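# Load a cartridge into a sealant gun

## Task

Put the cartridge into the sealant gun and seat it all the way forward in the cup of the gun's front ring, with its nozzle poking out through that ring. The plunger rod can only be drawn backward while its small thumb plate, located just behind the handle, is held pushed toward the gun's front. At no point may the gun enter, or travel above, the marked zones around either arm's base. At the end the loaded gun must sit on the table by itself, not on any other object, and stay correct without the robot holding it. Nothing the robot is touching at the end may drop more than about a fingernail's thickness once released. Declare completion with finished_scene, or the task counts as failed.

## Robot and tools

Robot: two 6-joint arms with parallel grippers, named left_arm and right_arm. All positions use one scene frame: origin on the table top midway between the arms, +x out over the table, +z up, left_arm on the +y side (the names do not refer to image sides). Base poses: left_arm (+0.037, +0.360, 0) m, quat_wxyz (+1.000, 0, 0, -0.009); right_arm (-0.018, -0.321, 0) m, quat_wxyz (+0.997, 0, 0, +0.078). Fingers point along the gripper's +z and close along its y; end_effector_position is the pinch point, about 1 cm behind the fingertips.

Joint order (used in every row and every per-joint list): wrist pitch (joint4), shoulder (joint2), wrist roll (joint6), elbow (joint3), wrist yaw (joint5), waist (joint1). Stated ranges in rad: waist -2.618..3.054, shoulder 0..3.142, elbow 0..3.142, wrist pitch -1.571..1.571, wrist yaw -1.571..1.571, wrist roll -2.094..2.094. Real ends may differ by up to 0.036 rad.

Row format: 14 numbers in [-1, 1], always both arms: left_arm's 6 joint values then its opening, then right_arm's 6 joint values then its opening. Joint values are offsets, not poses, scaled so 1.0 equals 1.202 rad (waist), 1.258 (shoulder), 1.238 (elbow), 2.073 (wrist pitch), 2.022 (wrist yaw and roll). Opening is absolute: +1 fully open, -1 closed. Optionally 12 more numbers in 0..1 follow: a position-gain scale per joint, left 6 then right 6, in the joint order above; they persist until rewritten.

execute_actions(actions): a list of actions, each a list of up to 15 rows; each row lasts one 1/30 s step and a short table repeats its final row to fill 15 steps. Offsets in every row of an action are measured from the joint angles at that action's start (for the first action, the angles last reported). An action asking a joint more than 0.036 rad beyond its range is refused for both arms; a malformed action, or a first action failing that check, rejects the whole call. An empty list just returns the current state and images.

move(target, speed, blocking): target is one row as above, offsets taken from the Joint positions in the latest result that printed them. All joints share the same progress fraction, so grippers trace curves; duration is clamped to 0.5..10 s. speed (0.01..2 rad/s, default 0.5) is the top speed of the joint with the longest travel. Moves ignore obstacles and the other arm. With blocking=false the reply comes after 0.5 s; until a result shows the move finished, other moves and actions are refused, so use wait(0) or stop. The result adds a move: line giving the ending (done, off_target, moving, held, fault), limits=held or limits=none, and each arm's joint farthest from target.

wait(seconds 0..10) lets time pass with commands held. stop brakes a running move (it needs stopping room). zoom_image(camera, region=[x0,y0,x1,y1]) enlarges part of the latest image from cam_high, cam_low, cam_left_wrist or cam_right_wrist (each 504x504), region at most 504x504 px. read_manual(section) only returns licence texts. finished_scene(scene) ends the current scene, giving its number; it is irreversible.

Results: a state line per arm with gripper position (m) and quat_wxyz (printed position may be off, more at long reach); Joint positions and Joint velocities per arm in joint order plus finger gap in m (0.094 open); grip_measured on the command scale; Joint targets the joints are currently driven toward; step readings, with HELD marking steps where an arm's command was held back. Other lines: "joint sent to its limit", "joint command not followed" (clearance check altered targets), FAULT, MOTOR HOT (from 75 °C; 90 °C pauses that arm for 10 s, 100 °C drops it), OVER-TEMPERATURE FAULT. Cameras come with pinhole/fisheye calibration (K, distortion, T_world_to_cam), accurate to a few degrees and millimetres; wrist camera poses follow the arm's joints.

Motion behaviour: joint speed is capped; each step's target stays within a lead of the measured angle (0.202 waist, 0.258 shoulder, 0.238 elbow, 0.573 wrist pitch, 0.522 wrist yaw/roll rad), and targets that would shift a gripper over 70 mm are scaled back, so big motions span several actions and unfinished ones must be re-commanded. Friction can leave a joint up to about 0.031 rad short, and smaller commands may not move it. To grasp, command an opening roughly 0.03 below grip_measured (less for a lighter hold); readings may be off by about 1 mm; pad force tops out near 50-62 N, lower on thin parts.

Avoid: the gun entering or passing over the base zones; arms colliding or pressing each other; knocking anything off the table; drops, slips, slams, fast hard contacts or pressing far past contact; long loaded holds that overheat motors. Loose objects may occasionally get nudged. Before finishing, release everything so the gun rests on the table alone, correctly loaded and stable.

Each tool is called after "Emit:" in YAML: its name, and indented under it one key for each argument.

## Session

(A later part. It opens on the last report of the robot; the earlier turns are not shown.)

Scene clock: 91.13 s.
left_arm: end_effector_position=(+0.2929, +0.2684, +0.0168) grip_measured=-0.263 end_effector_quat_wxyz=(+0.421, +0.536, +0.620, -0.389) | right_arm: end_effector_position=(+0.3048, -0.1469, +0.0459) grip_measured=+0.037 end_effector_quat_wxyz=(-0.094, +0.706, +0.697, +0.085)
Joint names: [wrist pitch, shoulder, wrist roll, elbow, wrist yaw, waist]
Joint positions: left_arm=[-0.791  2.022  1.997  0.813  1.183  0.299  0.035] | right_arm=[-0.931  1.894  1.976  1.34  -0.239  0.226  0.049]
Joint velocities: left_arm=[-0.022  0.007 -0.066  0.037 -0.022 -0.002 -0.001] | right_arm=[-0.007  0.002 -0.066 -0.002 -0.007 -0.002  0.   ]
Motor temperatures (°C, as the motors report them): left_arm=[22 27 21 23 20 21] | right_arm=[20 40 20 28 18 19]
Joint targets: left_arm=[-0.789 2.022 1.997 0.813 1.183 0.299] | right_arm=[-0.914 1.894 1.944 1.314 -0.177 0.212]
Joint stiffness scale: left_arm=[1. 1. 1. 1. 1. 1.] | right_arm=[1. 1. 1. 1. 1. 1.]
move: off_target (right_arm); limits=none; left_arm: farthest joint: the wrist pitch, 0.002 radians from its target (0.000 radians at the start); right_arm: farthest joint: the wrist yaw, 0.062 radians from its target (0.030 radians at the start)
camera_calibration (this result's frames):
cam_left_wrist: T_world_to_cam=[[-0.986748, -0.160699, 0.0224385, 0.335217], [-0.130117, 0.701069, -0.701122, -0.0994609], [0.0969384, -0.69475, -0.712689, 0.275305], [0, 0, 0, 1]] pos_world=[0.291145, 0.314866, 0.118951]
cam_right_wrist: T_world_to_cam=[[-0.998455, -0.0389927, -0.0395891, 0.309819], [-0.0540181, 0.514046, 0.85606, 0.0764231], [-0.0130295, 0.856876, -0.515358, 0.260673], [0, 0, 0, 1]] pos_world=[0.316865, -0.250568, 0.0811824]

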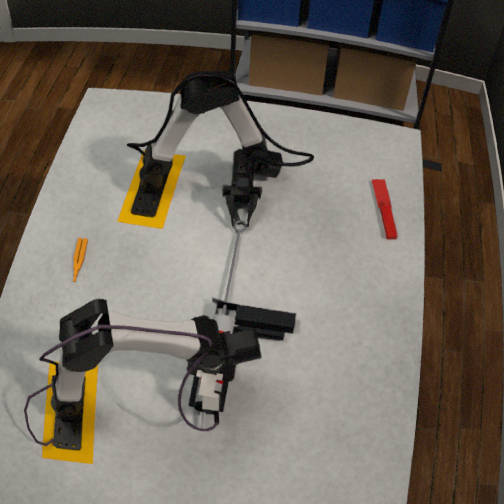

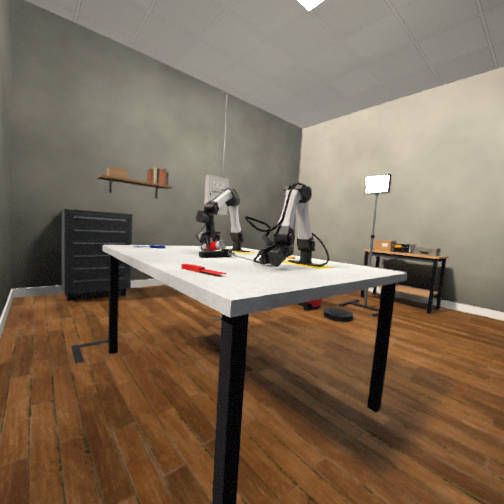

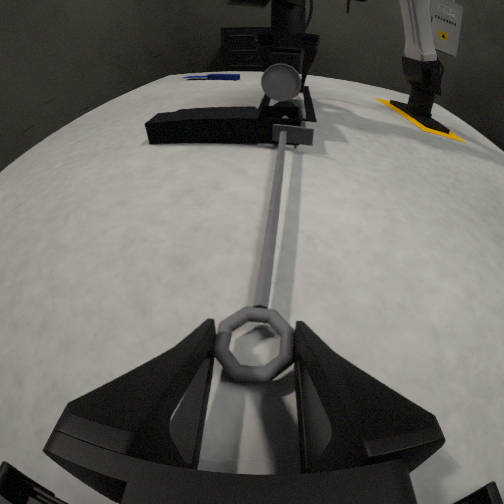

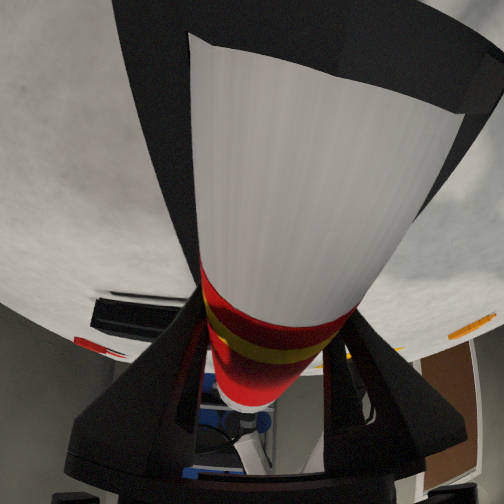

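Shoulder is in the cup. Ease the grip and see whether the rear settles.

Emit:
move:
  target: [0,0,0,0,0,0,-0.4, 0,0,0,0,0,0,0.12]

Emit:
move:
  target: [0,0,0,0,0,0,-0.4, -0.12,-0.06,0,0.16,0.1,0,0.12]
  speed: 0.25

Scene clock: 92.13 s.
left_arm: end_effector_position=(+0.2930, +0.2684, +0.0169) grip_measured=-0.263 end_effector_quat_wxyz=(+0.421, +0.536, +0.620, -0.389) | right_arm: end_effector_position=(+0.3047, -0.1466, +0.0460) grip_measured=+0.118 end_effector_quat_wxyz=(-0.095, +0.706, +0.697, +0.085)
Joint names: [wrist pitch, shoulder, wrist roll, elbow, wrist yaw, waist]
Joint positions: left_arm=[-0.791  2.022  1.997  0.813  1.184  0.299  0.035] | right_arm=[-0.931  1.894  1.977  1.34  -0.241  0.226  0.053]
Joint velocities: left_arm=[-0.095 -0.017  0.022 -0.007 -0.037  0.002 -0.   ] | right_arm=[ 0.022  0.002 -0.081 -0.007 -0.007 -0.012 -0.   ]
Motor temperatures (°C, as the motors report them): left_arm=[22 27 21 23 20 21] | right_arm=[20 40 20 28 18 19]
Joint targets: left_arm=[-0.791 2.022 1.997 0.813 1.183 0.299] | right_arm=[-0.931 1.894 1.976 1.340 -0.239 0.226]
Joint stiffness scale: left_arm=[1. 1. 1. 1. 1. 1.] | right_arm=[1. 1. 1. 1. 1. 1.]
move: done; limits=none; left_arm: farthest joint: the wrist yaw, 0.001 radians from its target (0.000 radians at the start); right_arm: farthest joint: the wrist yaw, 0.002 radians from its target (0.000 radians at the start)
camera_calibration (this result's frames):
cam_left_wrist: T_world_to_cam=[[-0.986702, -0.160997, 0.0223558, 0.335338], [-0.130205, 0.70056, -0.701614, -0.0991813], [0.0972964, -0.695194, -0.712207, 0.275361], [0, 0, 0, 1]] pos_world=[0.291173, 0.3149, 0.11903]
cam_right_wrist: T_world_to_cam=[[-0.998517, -0.0379759, -0.0390189, 0.309936], [-0.0529821, 0.512476, 0.857066, 0.0755875], [-0.0125516, 0.857861, -0.513728, 0.26036], [0, 0, 0, 1]] pos_world=[0.316749, -0.250319, 0.0810639]

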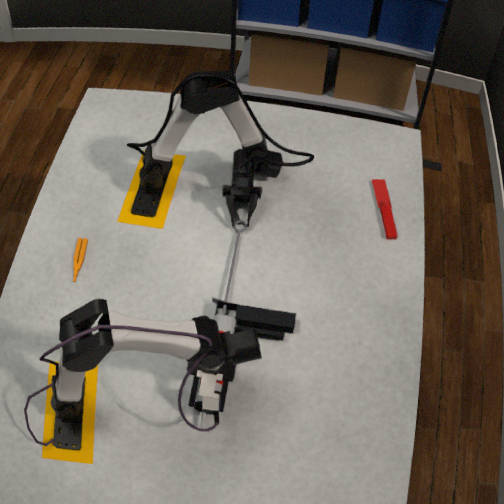

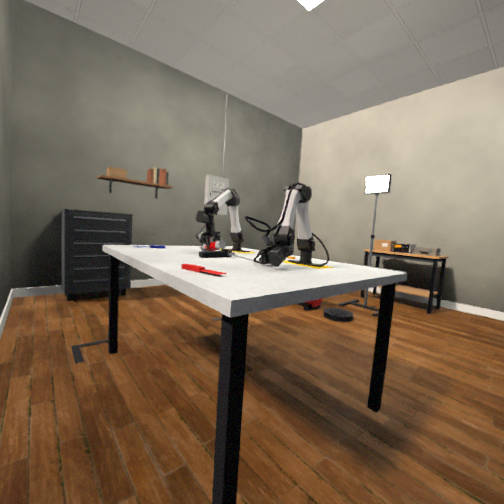

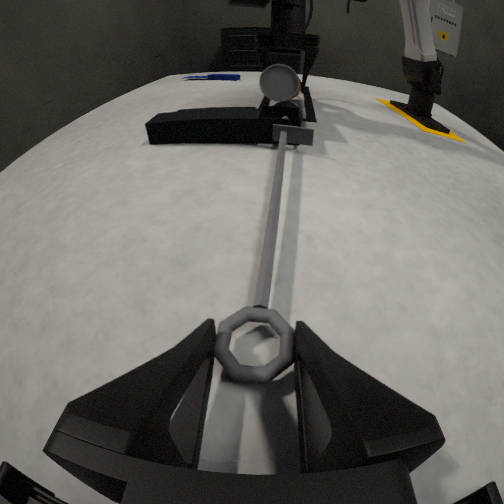

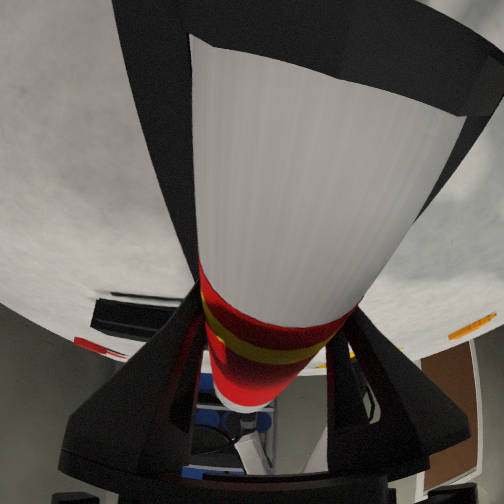

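Scene clock: 93.80 s.
left_arm: end_effector_position=(+0.2930, +0.2684, +0.0169) grip_measured=-0.263 end_effector_quat_wxyz=(+0.421, +0.535, +0.620, -0.389) | right_arm: end_effector_position=(+0.3161, -0.1775, +0.1084) grip_measured=+0.118 end_effector_quat_wxyz=(-0.002, +0.713, +0.699, +0.056)
Joint names: [wrist pitch, shoulder, wrist roll, elbow, wrist yaw, waist]
Joint positions: left_arm=[-0.791  2.022  1.997  0.813  1.184  0.299  0.035] | right_arm=[-1.166  1.827  1.977  1.523 -0.047  0.226  0.053]
Joint velocities: left_arm=[-0.066 -0.002  0.051 -0.002  0.007  0.012  0.001] | right_arm=[ 0.007 -0.007  0.051 -0.002  0.037 -0.002  0.   ]
Motor temperatures (°C, as the motors report them): left_arm=[22 27 21 23 20 21] | right_arm=[20 40 20 29 18 19]
Joint targets: left_arm=[-0.791 2.022 1.997 0.813 1.184 0.299] | right_arm=[-1.179 1.818 1.977 1.538 -0.038 0.226]
Joint stiffness scale: left_arm=[1. 1. 1. 1. 1. 1.] | right_arm=[1. 1. 1. 1. 1. 1.]
move: done; limits=none; left_arm: farthest joint: the waist, 0.000 radians from its target (0.000 radians at the start); right_arm: farthest joint: the elbow, 0.015 radians from its target (0.198 radians at the start)
camera_calibration (this result's frames):
cam_left_wrist: T_world_to_cam=[[-0.986678, -0.161147, 0.0223146, 0.335399], [-0.130249, 0.700306, -0.70186, -0.0990414], [0.0974754, -0.695416, -0.711966, 0.275388], [0, 0, 0, 1]] pos_world=[0.291187, 0.314917, 0.11907]
cam_right_wrist: T_world_to_cam=[[-0.992381, -0.0335975, -0.118536, 0.329984], [-0.11154, 0.653633, 0.748547, 0.0938269], [0.0523298, 0.756066, -0.652401, 0.295577], [0, 0, 0, 1]] pos_world=[0.322467, -0.273717, 0.161716]

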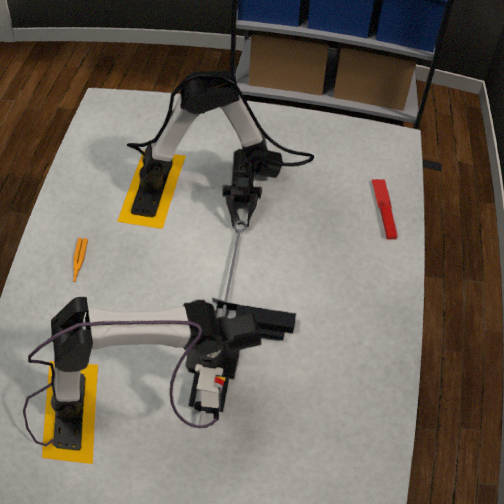

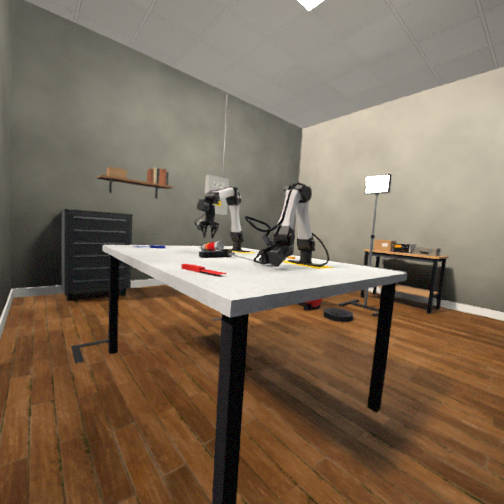

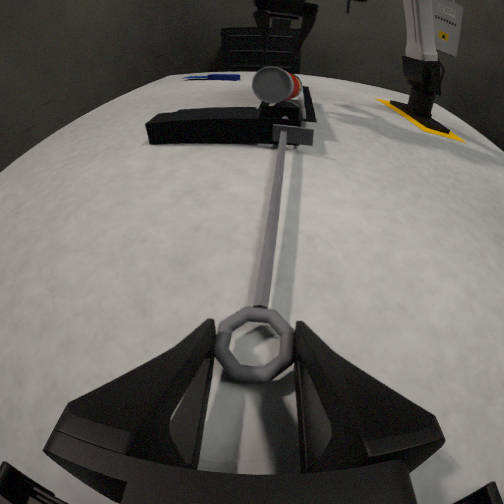

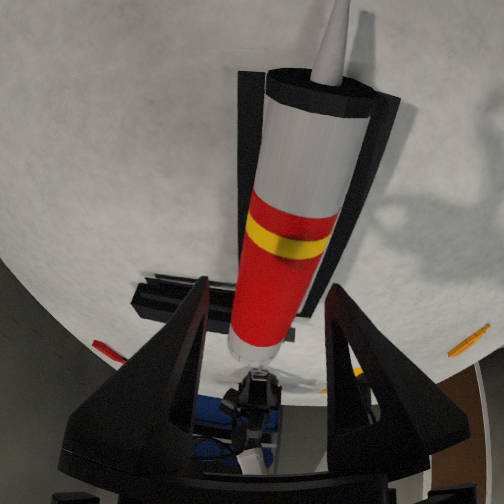

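Emit:
move:
  target: [0,0,0,0,0,0,-0.4, -0.1,0.1,-0.54,0.3,0.025,0.432,-1]
  speed: 0.7

Emit:
move:
  target: [0,0,0,0,0,0,-0.4, 0.03,0.328,0,0.25,0,0.005,-1]
  speed: 0.4

Scene clock: 97.17 s.
left_arm: end_effector_position=(+0.2930, +0.2684, +0.0169) grip_measured=-0.263 end_effector_quat_wxyz=(+0.421, +0.535, +0.620, -0.389) | right_arm: end_effector_position=(+0.2308, -0.0073, +0.1633) grip_measured=-0.986 end_effector_quat_wxyz=(+0.047, -0.003, +0.997, +0.062)
Joint names: [wrist pitch, shoulder, wrist roll, elbow, wrist yaw, waist]
Joint positions: left_arm=[-0.791  2.022  1.997  0.813  1.184  0.299  0.035] | right_arm=[-1.358  1.935  0.892  1.878 -0.004  0.741  0.001]
Joint velocities: left_arm=[-0.007 -0.002  0.022  0.002 -0.007  0.007  0.001] | right_arm=[-0.037  0.002 -0.022 -0.002 -0.066 -0.002 -0.001]
Motor temperatures (°C, as the motors report them): left_arm=[22 27 21 23 20 21] | right_arm=[20 39 20 29 18 19]
Joint targets: left_arm=[-0.791 2.022 1.997 0.813 1.184 0.299] | right_arm=[-1.373 1.953 0.885 1.895 0.004 0.745]
Joint stiffness scale: left_arm=[1. 1. 1. 1. 1. 1.] | right_arm=[1. 1. 1. 1. 1. 1.]
move: done; limits=none; left_arm: farthest joint: the waist, 0.000 radians from its target (0.000 radians at the start); right_arm: farthest joint: the shoulder, 0.018 radians from its target (0.126 radians at the start)
camera_calibration (this result's frames):
cam_left_wrist: T_world_to_cam=[[-0.986678, -0.161147, 0.0223146, 0.335399], [-0.130249, 0.700306, -0.70186, -0.0990414], [0.0974754, -0.695416, -0.711966, 0.275388], [0, 0, 0, 1]] pos_world=[0.291187, 0.314917, 0.11907]
cam_right_wrist: T_world_to_cam=[[0.076665, -0.984652, -0.156789, 0.0101298], [-0.772372, -0.158094, 0.615181, 0.100391], [-0.630527, 0.0739367, -0.772638, 0.379385], [0, 0, 0, 1]] pos_world=[0.315975, -0.00220489, 0.232956]

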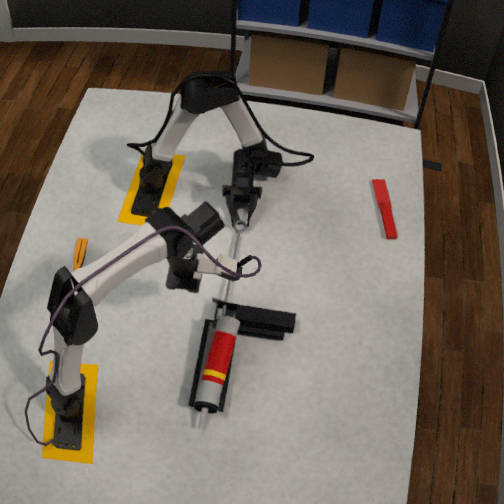

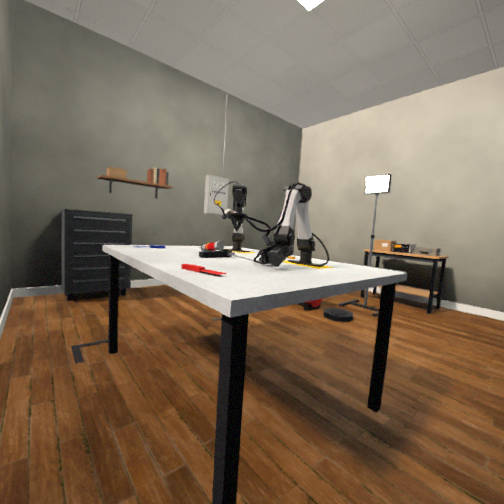

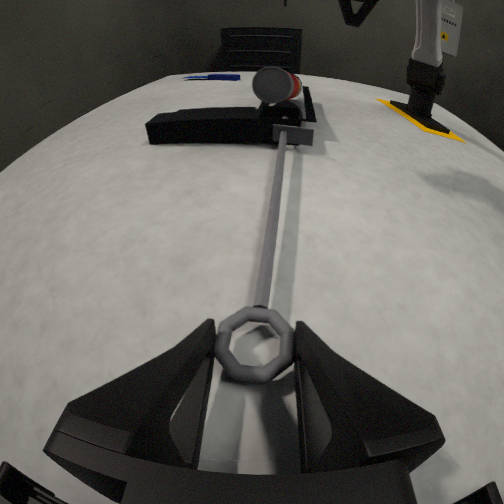

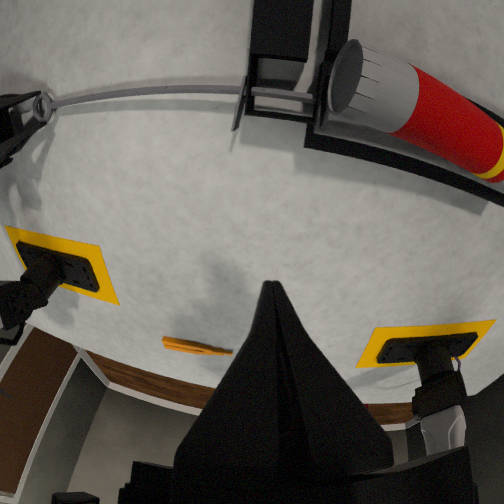

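Scene clock: 98.63 s.
left_arm: end_effector_position=(+0.2930, +0.2684, +0.0169) grip_measured=-0.263 end_effector_quat_wxyz=(+0.421, +0.535, +0.620, -0.389) | right_arm: end_effector_position=(+0.2790, +0.0532, +0.0745) grip_measured=-0.986 end_effector_quat_wxyz=(+0.026, -0.003, +0.999, +0.036)
Joint names: [wrist pitch, shoulder, wrist roll, elbow, wrist yaw, waist]
Joint positions: left_arm=[-0.791  2.022  1.997  0.813  1.184  0.299  0.035] | right_arm=[-1.306  2.341  0.892  2.166 -0.004  0.741  0.001]
Joint velocities: left_arm=[ 0.022 -0.007 -0.051 -0.017 -0.051 -0.007  0.   ] | right_arm=[ 0.037 -0.002 -0.037 -0.002  0.007 -0.012  0.001]
Motor temperatures (°C, as the motors report them): left_arm=[22 27 21 23 20 21] | right_arm=[20 39 20 29 18 19]
Joint targets: left_arm=[-0.791 2.022 1.997 0.813 1.184 0.299] | right_arm=[-1.296 2.347 0.892 2.188 -0.004 0.747]
Joint stiffness scale: left_arm=[1. 1. 1. 1. 1. 1.] | right_arm=[1. 1. 1. 1. 1. 1.]
move: off_target (right_arm); limits=none; left_arm: farthest joint: the waist, 0.000 radians from its target (0.000 radians at the start); right_arm: farthest joint: the elbow, 0.022 radians from its target (0.309 radians at the start)
camera_calibration (this result's frames):
cam_left_wrist: T_world_to_cam=[[-0.986678, -0.161147, 0.0223146, 0.335399], [-0.130249, 0.700306, -0.70186, -0.0990414], [0.0974754, -0.695416, -0.711966, 0.275388], [0, 0, 0, 1]] pos_world=[0.291187, 0.314917, 0.11907]
cam_right_wrist: T_world_to_cam=[[0.0712014, -0.991509, -0.108813, 0.0504007], [-0.74627, -0.125335, 0.653737, 0.18988], [-0.661825, 0.0346571, -0.748857, 0.345787], [0, 0, 0, 1]] pos_world=[0.366964, 0.0617874, 0.140297]

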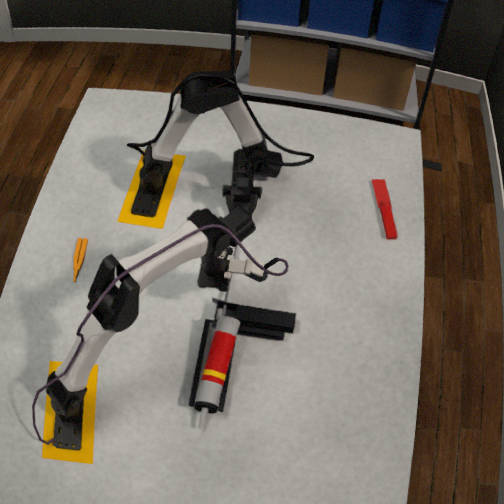

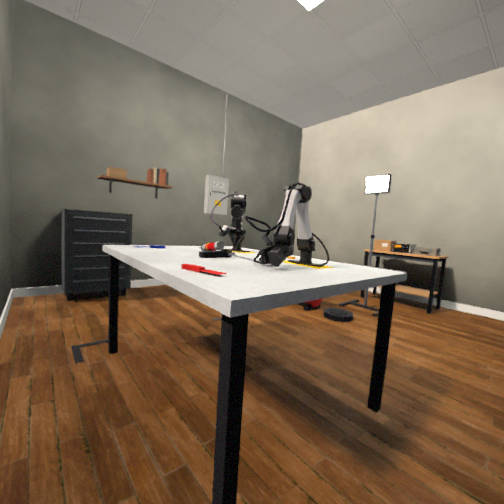

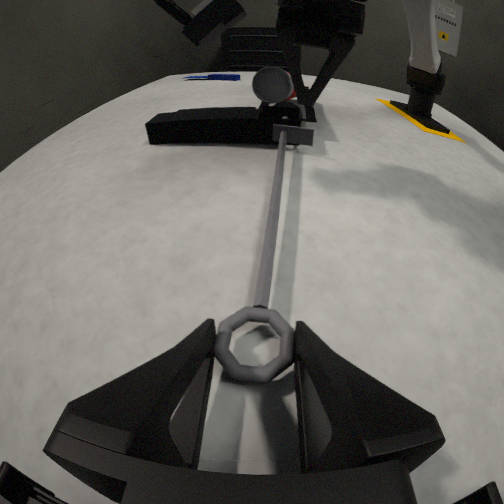

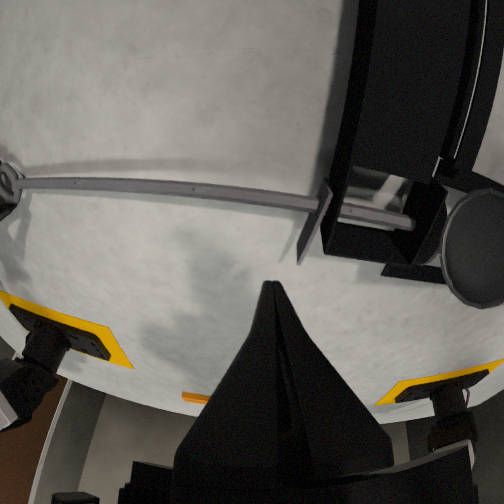

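Emit:
move:
  target: [0,0,0,0,0,0,-0.4, 0.095,0.004,0,-0.164,0,0,-1]
  speed: 0.2

Emit:
move:
  target: [0,0,0,0,0,0.01,-0.4, -0.085,0,-0.02,0,0.02,-0.046,-1]
  speed: 0.07

Scene clock: 100.77 s.
left_arm: end_effector_position=(+0.2930, +0.2684, +0.0169) grip_measured=-0.263 end_effector_quat_wxyz=(+0.421, +0.535, +0.620, -0.389) | right_arm: end_effector_position=(+0.2783, +0.0523, +0.0280) grip_measured=-0.986 end_effector_quat_wxyz=(+0.027, -0.003, +0.999, +0.037)
Joint names: [wrist pitch, shoulder, wrist roll, elbow, wrist yaw, waist]
Joint positions: left_arm=[-0.791  2.022  1.997  0.813  1.184  0.299  0.035] | right_arm=[-1.12   2.341  0.892  1.981 -0.004  0.741  0.001]
Joint velocities: left_arm=[ 0.095 -0.002 -0.007 -0.017 -0.022 -0.022 -0.   ] | right_arm=[ 0.007  0.002  0.007 -0.002 -0.037 -0.002 -0.   ]
Motor temperatures (°C, as the motors report them): left_arm=[22 27 21 23 20 21] | right_arm=[20 40 20 29 18 19]
Joint targets: left_arm=[-0.791 2.022 1.997 0.813 1.184 0.299] | right_arm=[-1.109 2.346 0.892 1.963 -0.004 0.741]
Joint stiffness scale: left_arm=[1. 1. 1. 1. 1. 1.] | right_arm=[1. 1. 1. 1. 1. 1.]
move: done; limits=none; left_arm: farthest joint: the waist, 0.000 radians from its target (0.000 radians at the start); right_arm: farthest joint: the elbow, 0.018 radians from its target (0.203 radians at the start)
camera_calibration (this result's frames):
cam_left_wrist: T_world_to_cam=[[-0.986678, -0.161147, 0.0223146, 0.335399], [-0.130249, 0.700306, -0.70186, -0.0990414], [0.0974754, -0.695416, -0.711966, 0.275388], [0, 0, 0, 1]] pos_world=[0.291187, 0.314917, 0.11907]
cam_right_wrist: T_world_to_cam=[[0.0712533, -0.991444, -0.109371, 0.0445348], [-0.74658, -0.125725, 0.653308, 0.219829], [-0.661469, 0.035104, -0.749151, 0.310381], [0, 0, 0, 1]] pos_world=[0.366254, 0.0608962, 0.0937769]

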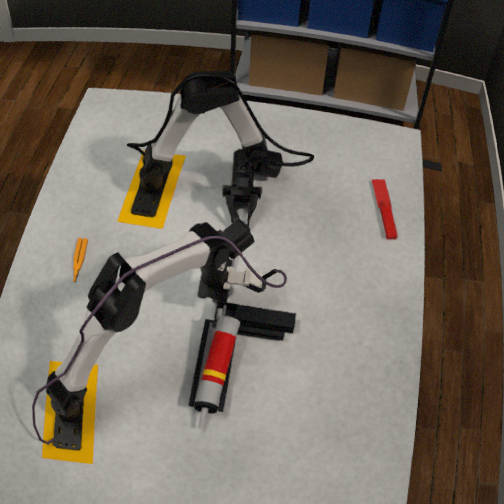

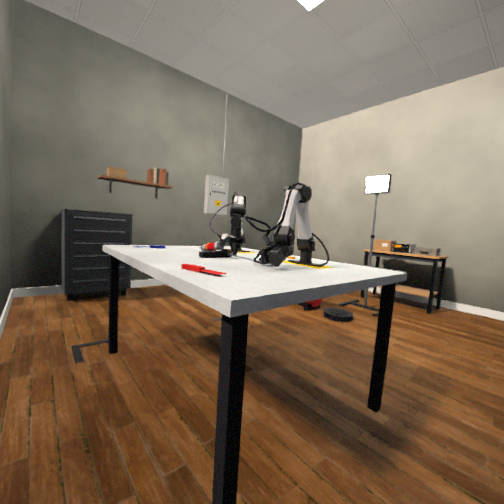

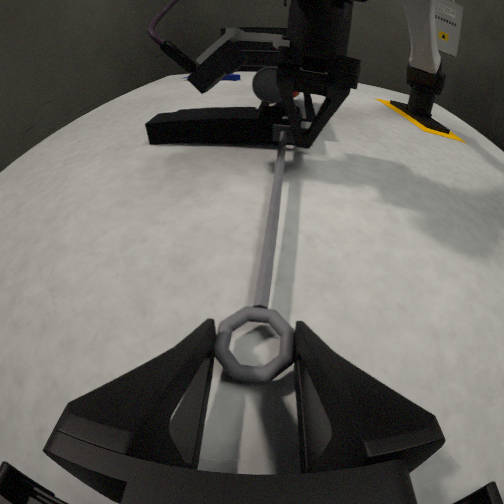

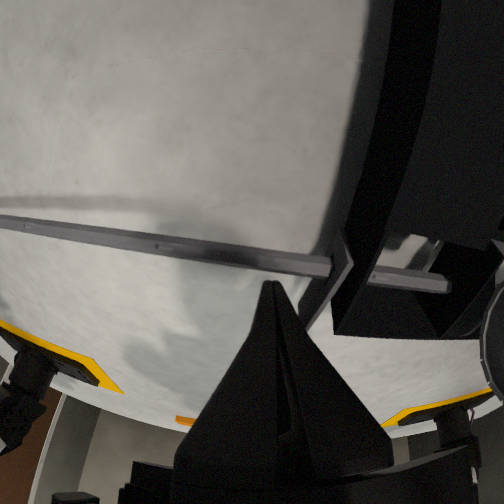

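Scene clock: 103.70 s.
left_arm: end_effector_position=(+0.2929, +0.2673, +0.0199) grip_measured=-0.263 end_effector_quat_wxyz=(+0.426, +0.530, +0.619, -0.394) | right_arm: end_effector_position=(+0.2742, +0.0300, +0.0273) grip_measured=-0.986 end_effector_quat_wxyz=(-0.004, -0.005, +1.000, +0.010)
Joint names: [wrist pitch, shoulder, wrist roll, elbow, wrist yaw, waist]
Joint positions: left_arm=[-0.803  2.022  2.001  0.813  1.2    0.299  0.035] | right_arm=[-1.202  2.34   0.86   1.981 -0.019  0.712  0.001]
Joint velocities: left_arm=[-0.037  0.017 -0.037  0.012 -0.022 -0.002  0.001] | right_arm=[-0.066  0.007 -0.022 -0.012 -0.022 -0.002  0.   ]
Motor temperatures (°C, as the motors report them): left_arm=[22 27 21 23 20 21] | right_arm=[20 41 20 29 18 19]
Joint targets: left_arm=[-0.791 2.022 1.997 0.813 1.184 0.311] | right_arm=[-1.296 2.341 0.851 1.981 0.036 0.686]
Joint stiffness scale: left_arm=[1. 1. 1. 1. 1. 1.] | right_arm=[1. 1. 1. 1. 1. 1.]
move: off_target (right_arm); limits=none; left_arm: farthest joint: the wrist yaw, 0.016 radians from its target (0.000 radians at the start); right_arm: farthest joint: the wrist pitch, 0.095 radians from its target (0.176 radians at the start)
camera_calibration (this result's frames):
cam_left_wrist: T_world_to_cam=[[-0.985736, -0.165878, 0.028436, 0.33588], [-0.136294, 0.68769, -0.713097, -0.0907968], [0.0987316, -0.706801, -0.700489, 0.279239], [0, 0, 0, 1]] pos_world=[0.291145, 0.315521, 0.121305]
cam_right_wrist: T_world_to_cam=[[0.0694322, -0.995768, -0.060207, 0.0218853], [-0.704583, -0.0916748, 0.703675, 0.200418], [-0.706217, -0.00643694, -0.707966, 0.320328], [0, 0, 0, 1]] pos_world=[0.365913, 0.042228, 0.0870694]

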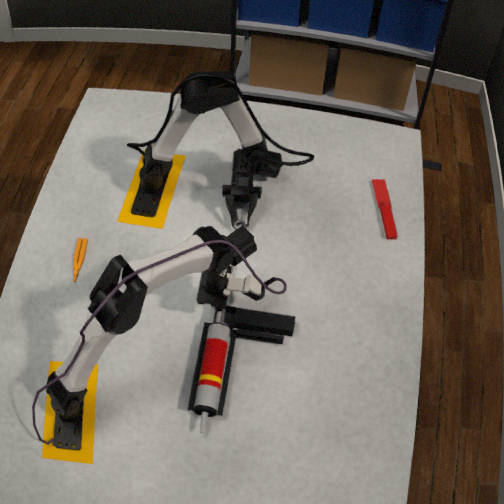

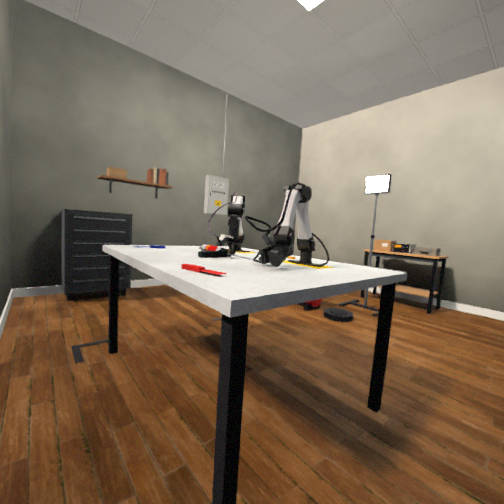

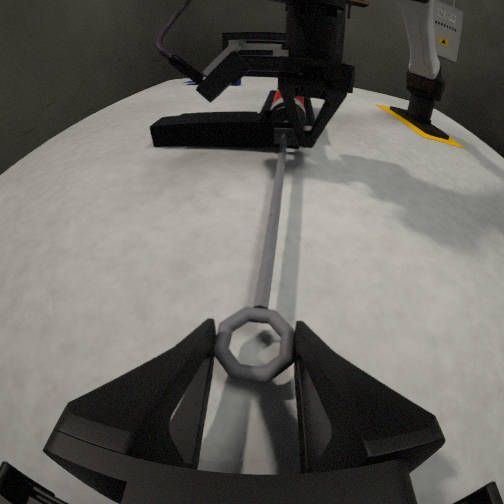

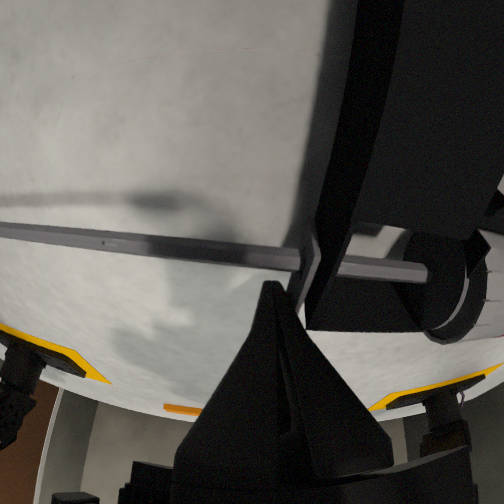

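Emit:
move:
  target: [0,0,0,0,0,0,-0.4, -0.06,0,0,0.12,0,0.005,-1]
  speed: 0.2

Emit:
move:
  target: [0,0,0,0,0,0,-0.4, -0.03,0,-0.03,0.01,0.012,-0.066,-1]
  speed: 0.15

Scene clock: 105.70 s.
left_arm: end_effector_position=(+0.2928, +0.2671, +0.0203) grip_measured=-0.263 end_effector_quat_wxyz=(+0.426, +0.529, +0.619, -0.394) | right_arm: end_effector_position=(+0.2772, +0.0375, +0.0610) grip_measured=-0.986 end_effector_quat_wxyz=(+0.000, -0.006, +1.000, +0.022)
Joint names: [wrist pitch, shoulder, wrist roll, elbow, wrist yaw, waist]
Joint positions: left_arm=[-0.805  2.022  2.003  0.813  1.202  0.298  0.035] | right_arm=[-1.311  2.34   0.86   2.114 -0.028  0.714  0.001]
Joint velocities: left_arm=[-0.007  0.007 -0.022  0.012  0.022 -0.007  0.   ] | right_arm=[ 0.007 -0.007 -0.007  0.012 -0.007  0.002 -0.   ]
Motor temperatures (°C, as the motors report them): left_arm=[22 27 21 23 20 21] | right_arm=[20 41 20 29 18 19]
Joint targets: left_arm=[-0.803 2.022 2.001 0.813 1.200 0.299] | right_arm=[-1.326 2.340 0.860 2.129 -0.019 0.718]
Joint stiffness scale: left_arm=[1. 1. 1. 1. 1. 1.] | right_arm=[1. 1. 1. 1. 1. 1.]
move: done; limits=none; left_arm: farthest joint: the wrist pitch, 0.002 radians from its target (0.000 radians at the start); right_arm: farthest joint: the elbow, 0.016 radians from its target (0.149 radians at the start)
camera_calibration (this result's frames):
cam_left_wrist: T_world_to_cam=[[-0.985814, -0.165488, 0.0279942, 0.335677], [-0.135548, 0.686639, -0.71425, -0.0903568], [0.098978, -0.707913, -0.699331, 0.279516], [0, 0, 0, 1]] pos_world=[0.291001, 0.315466, 0.12154]
cam_right_wrist: T_world_to_cam=[[0.072543, -0.993887, -0.0832217, 0.0316064], [-0.710683, -0.110054, 0.694851, 0.18246], [-0.699762, 0.00873768, -0.714322, 0.344386], [0, 0, 0, 1]] pos_world=[0.368367, 0.0484846, 0.12185]

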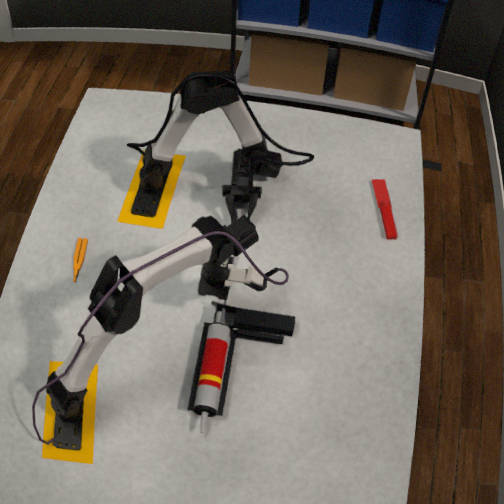

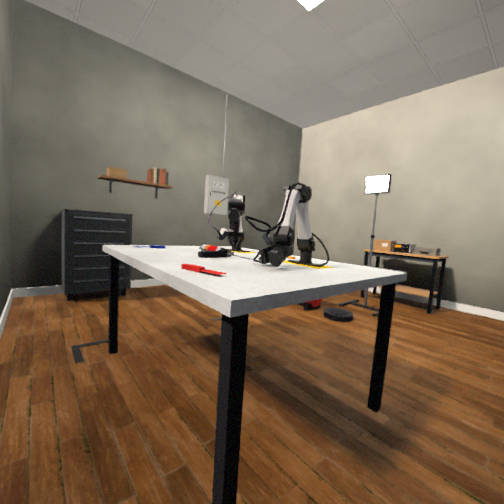

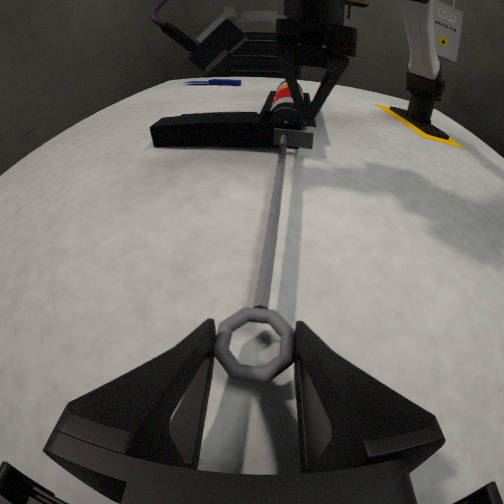

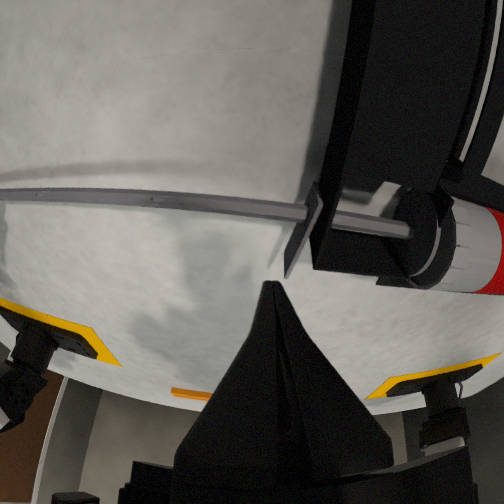

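Scene clock: 106.77 s.
left_arm: end_effector_position=(+0.2928, +0.2671, +0.0203) grip_measured=-0.263 end_effector_quat_wxyz=(+0.426, +0.530, +0.618, -0.394) | right_arm: end_effector_position=(+0.2967, +0.0044, +0.0608) grip_measured=-0.986 end_effector_quat_wxyz=(-0.009, +0.004, +1.000, -0.001)
Joint names: [wrist pitch, shoulder, wrist roll, elbow, wrist yaw, waist]
Joint positions: left_arm=[-0.805  2.022  2.004  0.813  1.202  0.298  0.035] | right_arm=[-1.358  2.34   0.806  2.114 -0.012  0.64   0.001]
Joint velocities: left_arm=[ 0.022 -0.012  0.007 -0.007 -0.037  0.032 -0.001] | right_arm=[-0.066 -0.007 -0.066 -0.012 -0.037 -0.002 -0.   ]
Motor temperatures (°C, as the motors report them): left_arm=[22 27 21 23 20 21] | right_arm=[20 41 20 29 18 19]
Joint targets: left_arm=[-0.805 2.022 2.003 0.813 1.202 0.298] | right_arm=[-1.373 2.340 0.799 2.126 -0.004 0.635]
Joint stiffness scale: left_arm=[1. 1. 1. 1. 1. 1.] | right_arm=[1. 1. 1. 1. 1. 1.]
move: done; limits=none; left_arm: farthest joint: the wrist roll, 0.001 radians from its target (0.000 radians at the start); right_arm: farthest joint: the wrist pitch, 0.015 radians from its target (0.062 radians at the start)
camera_calibration (this result's frames):
cam_left_wrist: T_world_to_cam=[[-0.985845, -0.165367, 0.0276342, 0.335661], [-0.135207, 0.686686, -0.71427, -0.0904688], [0.0991405, -0.707896, -0.699325, 0.279464], [0, 0, 0, 1]] pos_world=[0.290971, 0.315462, 0.121541]
cam_right_wrist: T_world_to_cam=[[0.0514777, -0.997905, -0.039191, 0.000916769], [-0.699218, -0.0640337, 0.712035, 0.188171], [-0.713053, -0.00925083, -0.70105, 0.361431], [0, 0, 0, 1]] pos_world=[0.389245, 0.0163077, 0.119433]

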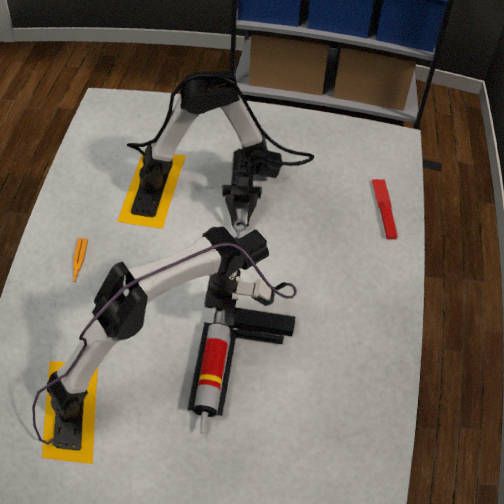

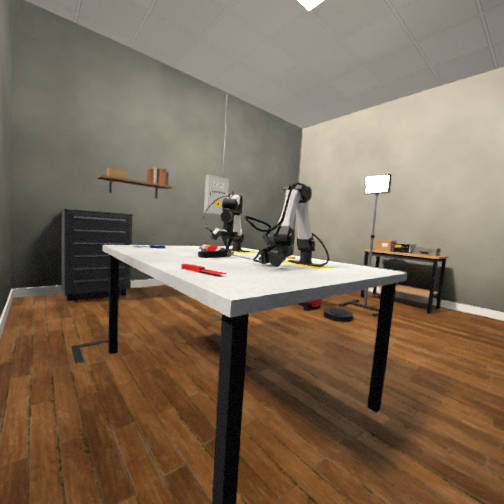

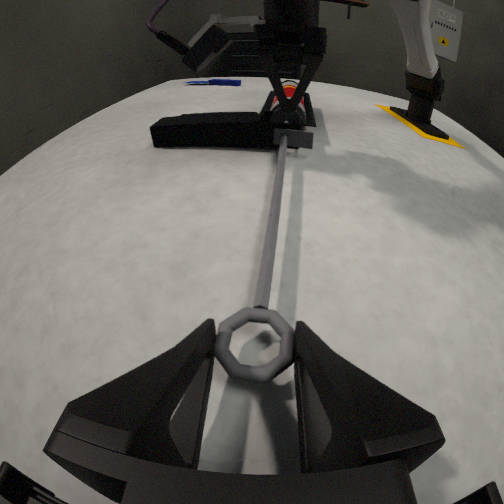

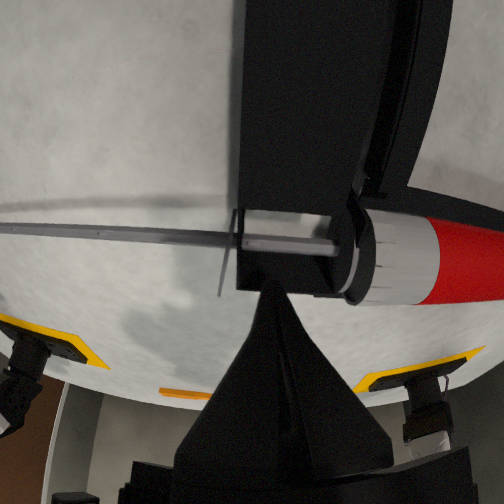

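Emit:
move:
  target: [0,0,0,0,0,0,-0.4, 0.052,0.004,0,-0.092,0,0,-1]
  speed: 0.12

Emit:
move:
  target: [0,0,0,0,0,-0.01,-0.4, 0.08,0.004,0.015,-0.01,-0.02,0.058,-1]
  speed: 0.07

Emit:
zoom_image:
  camera: "cam_high"
  region: [150, 300, 290, 440]

Scene clock: 108.53 s.
left_arm: end_effector_position=(+0.2928, +0.2670, +0.0203) grip_measured=-0.263 end_effector_quat_wxyz=(+0.426, +0.530, +0.618, -0.394) | right_arm: end_effector_position=(+0.2957, +0.0033, +0.0388) grip_measured=-0.986 end_effector_quat_wxyz=(-0.010, +0.004, +1.000, -0.002)
Joint names: [wrist pitch, shoulder, wrist roll, elbow, wrist yaw, waist]
Joint positions: left_arm=[-0.805  2.022  2.004  0.813  1.202  0.298  0.035] | right_arm=[-1.274  2.34   0.806  2.027 -0.012  0.64   0.001]
Joint velocities: left_arm=[ 0.007 -0.012 -0.022 -0.007  0.022  0.022 -0.   ] | right_arm=[ 0.022  0.007 -0.037  0.007 -0.007  0.002 -0.001]
Motor temperatures (°C, as the motors report them): left_arm=[22 27 21 23 20 21] | right_arm=[20 42 20 29 18 19]
Joint targets: left_arm=[-0.805 2.022 2.004 0.813 1.201 0.298] | right_arm=[-1.250 2.345 0.806 2.000 -0.012 0.640]
Joint stiffness scale: left_arm=[1. 1. 1. 1. 1. 1.] | right_arm=[1. 1. 1. 1. 1. 1.]
move: off_target (right_arm); limits=none; left_arm: farthest joint: the waist, 0.000 radians from its target (0.000 radians at the start); right_arm: farthest joint: the elbow, 0.027 radians from its target (0.114 radians at the start)
camera_calibration (this result's frames):
cam_left_wrist: T_world_to_cam=[[-0.985896, -0.165121, 0.0272929, 0.335569], [-0.134787, 0.686704, -0.714332, -0.0905767], [0.0992091, -0.707936, -0.699274, 0.279464], [0, 0, 0, 1]] pos_world=[0.290903, 0.315452, 0.121562]
cam_right_wrist: T_world_to_cam=[[0.051767, -0.997978, -0.0368707, -0.00113652], [-0.697483, -0.0625539, 0.713866, 0.202451], [-0.714729, -0.011238, -0.699311, 0.345683], [0, 0, 0, 1]] pos_world=[0.388334, 0.0154146, 0.0971758]

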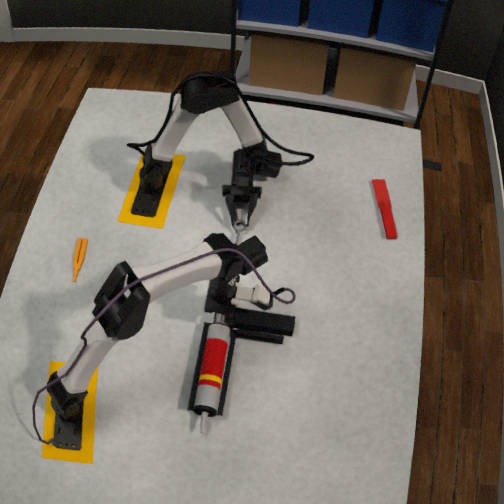

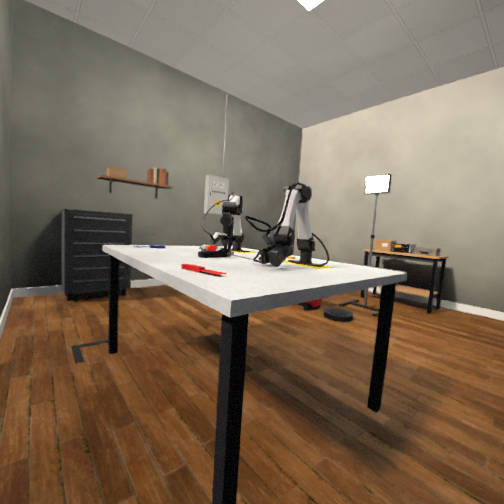

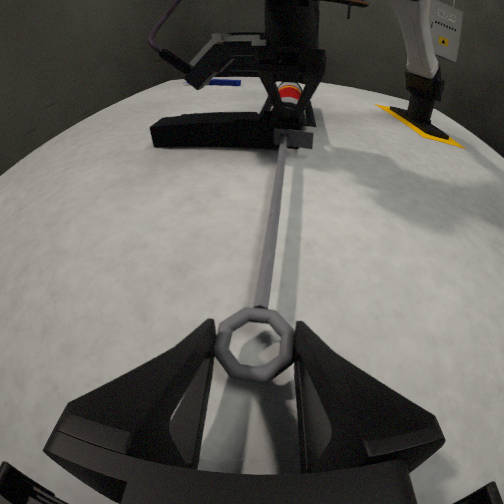

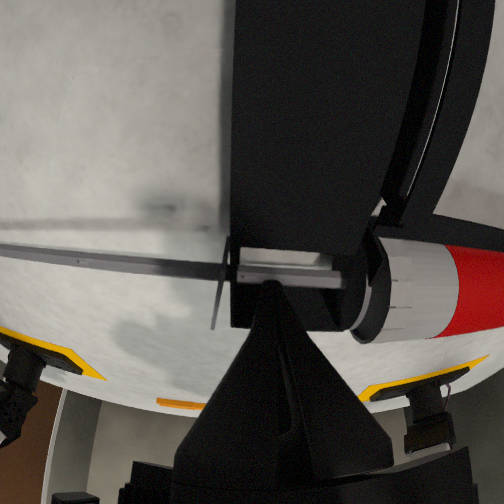

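Scene clock: 111.20 s.
left_arm: end_effector_position=(+0.2923, +0.2674, +0.0192) grip_measured=-0.263 end_effector_quat_wxyz=(+0.424, +0.532, +0.619, -0.393) | right_arm: end_effector_position=(+0.2953, +0.0144, +0.0389) grip_measured=-0.987 end_effector_quat_wxyz=(+0.014, -0.003, +1.000, -0.003)
Joint names: [wrist pitch, shoulder, wrist roll, elbow, wrist yaw, waist]
Joint positions: left_arm=[-0.804  2.022  2.005  0.813  1.195  0.298  0.035] | right_arm=[-1.243  2.34   0.823  2.027  0.025  0.672  0.001]
Joint velocities: left_arm=[-0.007  0.007 -0.022  0.027  0.007 -0.002 -0.   ] | right_arm=[ 0.051 -0.007 -0.037 -0.017 -0.022 -0.017 -0.001]
Motor temperatures (°C, as the motors report them): left_arm=[22 27 21 23 20 21] | right_arm=[20 42 20 29 18 19]
Joint targets: left_arm=[-0.805 2.022 2.005 0.813 1.202 0.286] | right_arm=[-1.108 2.345 0.836 2.014 -0.052 0.710]
Joint stiffness scale: left_arm=[1. 1. 1. 1. 1. 1.] | right_arm=[1. 1. 1. 1. 1. 1.]
move: off_target (right_arm); limits=none; left_arm: farthest joint: the waist, 0.012 radians from its target (0.012 radians at the start); right_arm: farthest joint: the wrist pitch, 0.135 radians from its target (0.166 radians at the start)
camera_calibration (this result's frames):
cam_left_wrist: T_world_to_cam=[[-0.986391, -0.162263, 0.0265162, 0.334617], [-0.132856, 0.691614, -0.709943, -0.093575], [0.0968583, -0.703804, -0.70376, 0.278663], [0, 0, 0, 1]] pos_world=[0.29064, 0.315138, 0.120806]
cam_right_wrist: T_world_to_cam=[[0.0671615, -0.99725, -0.0313473, 0.00511386], [-0.730342, -0.0705431, 0.67943, 0.213988], [-0.679772, -0.0227373, -0.733071, 0.336695], [0, 0, 0, 1]] pos_world=[0.384817, 0.0278507, 0.101592]

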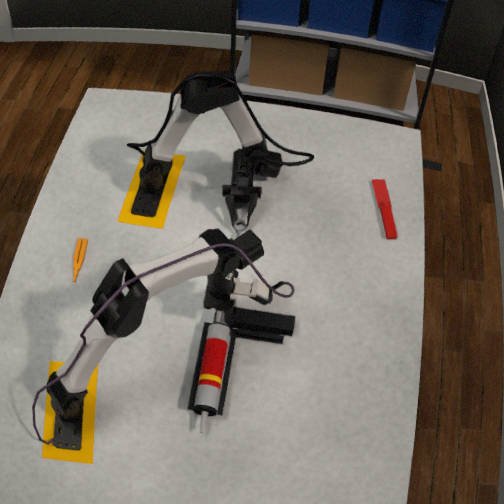

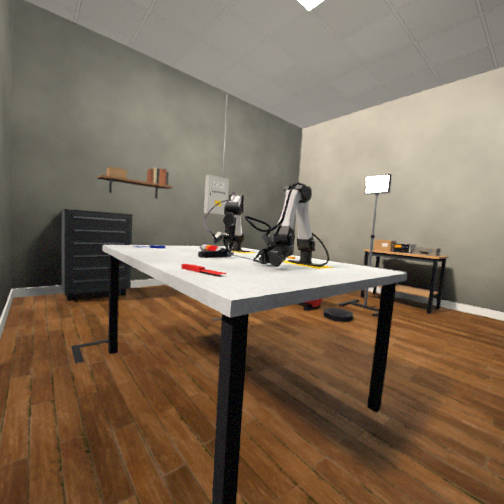

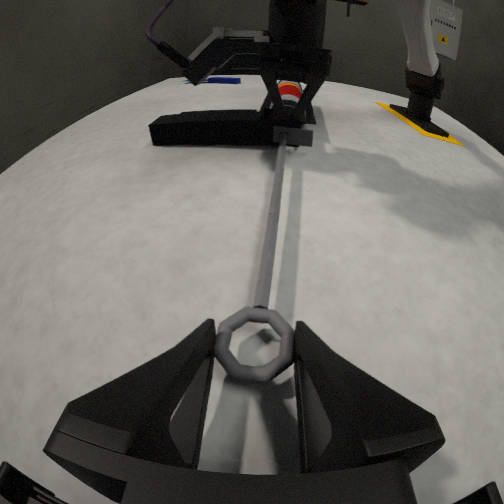

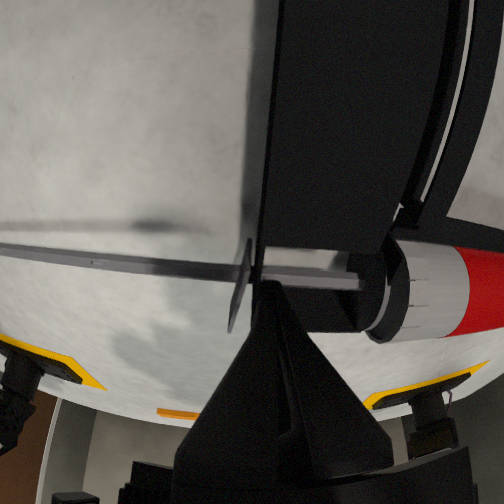

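Region (150, 300, 290, 440) of cam_high's 504x504 image, scaled by 3.600, with more detail than that image has.

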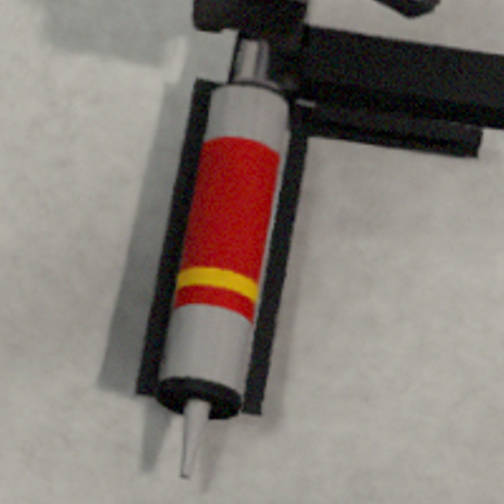

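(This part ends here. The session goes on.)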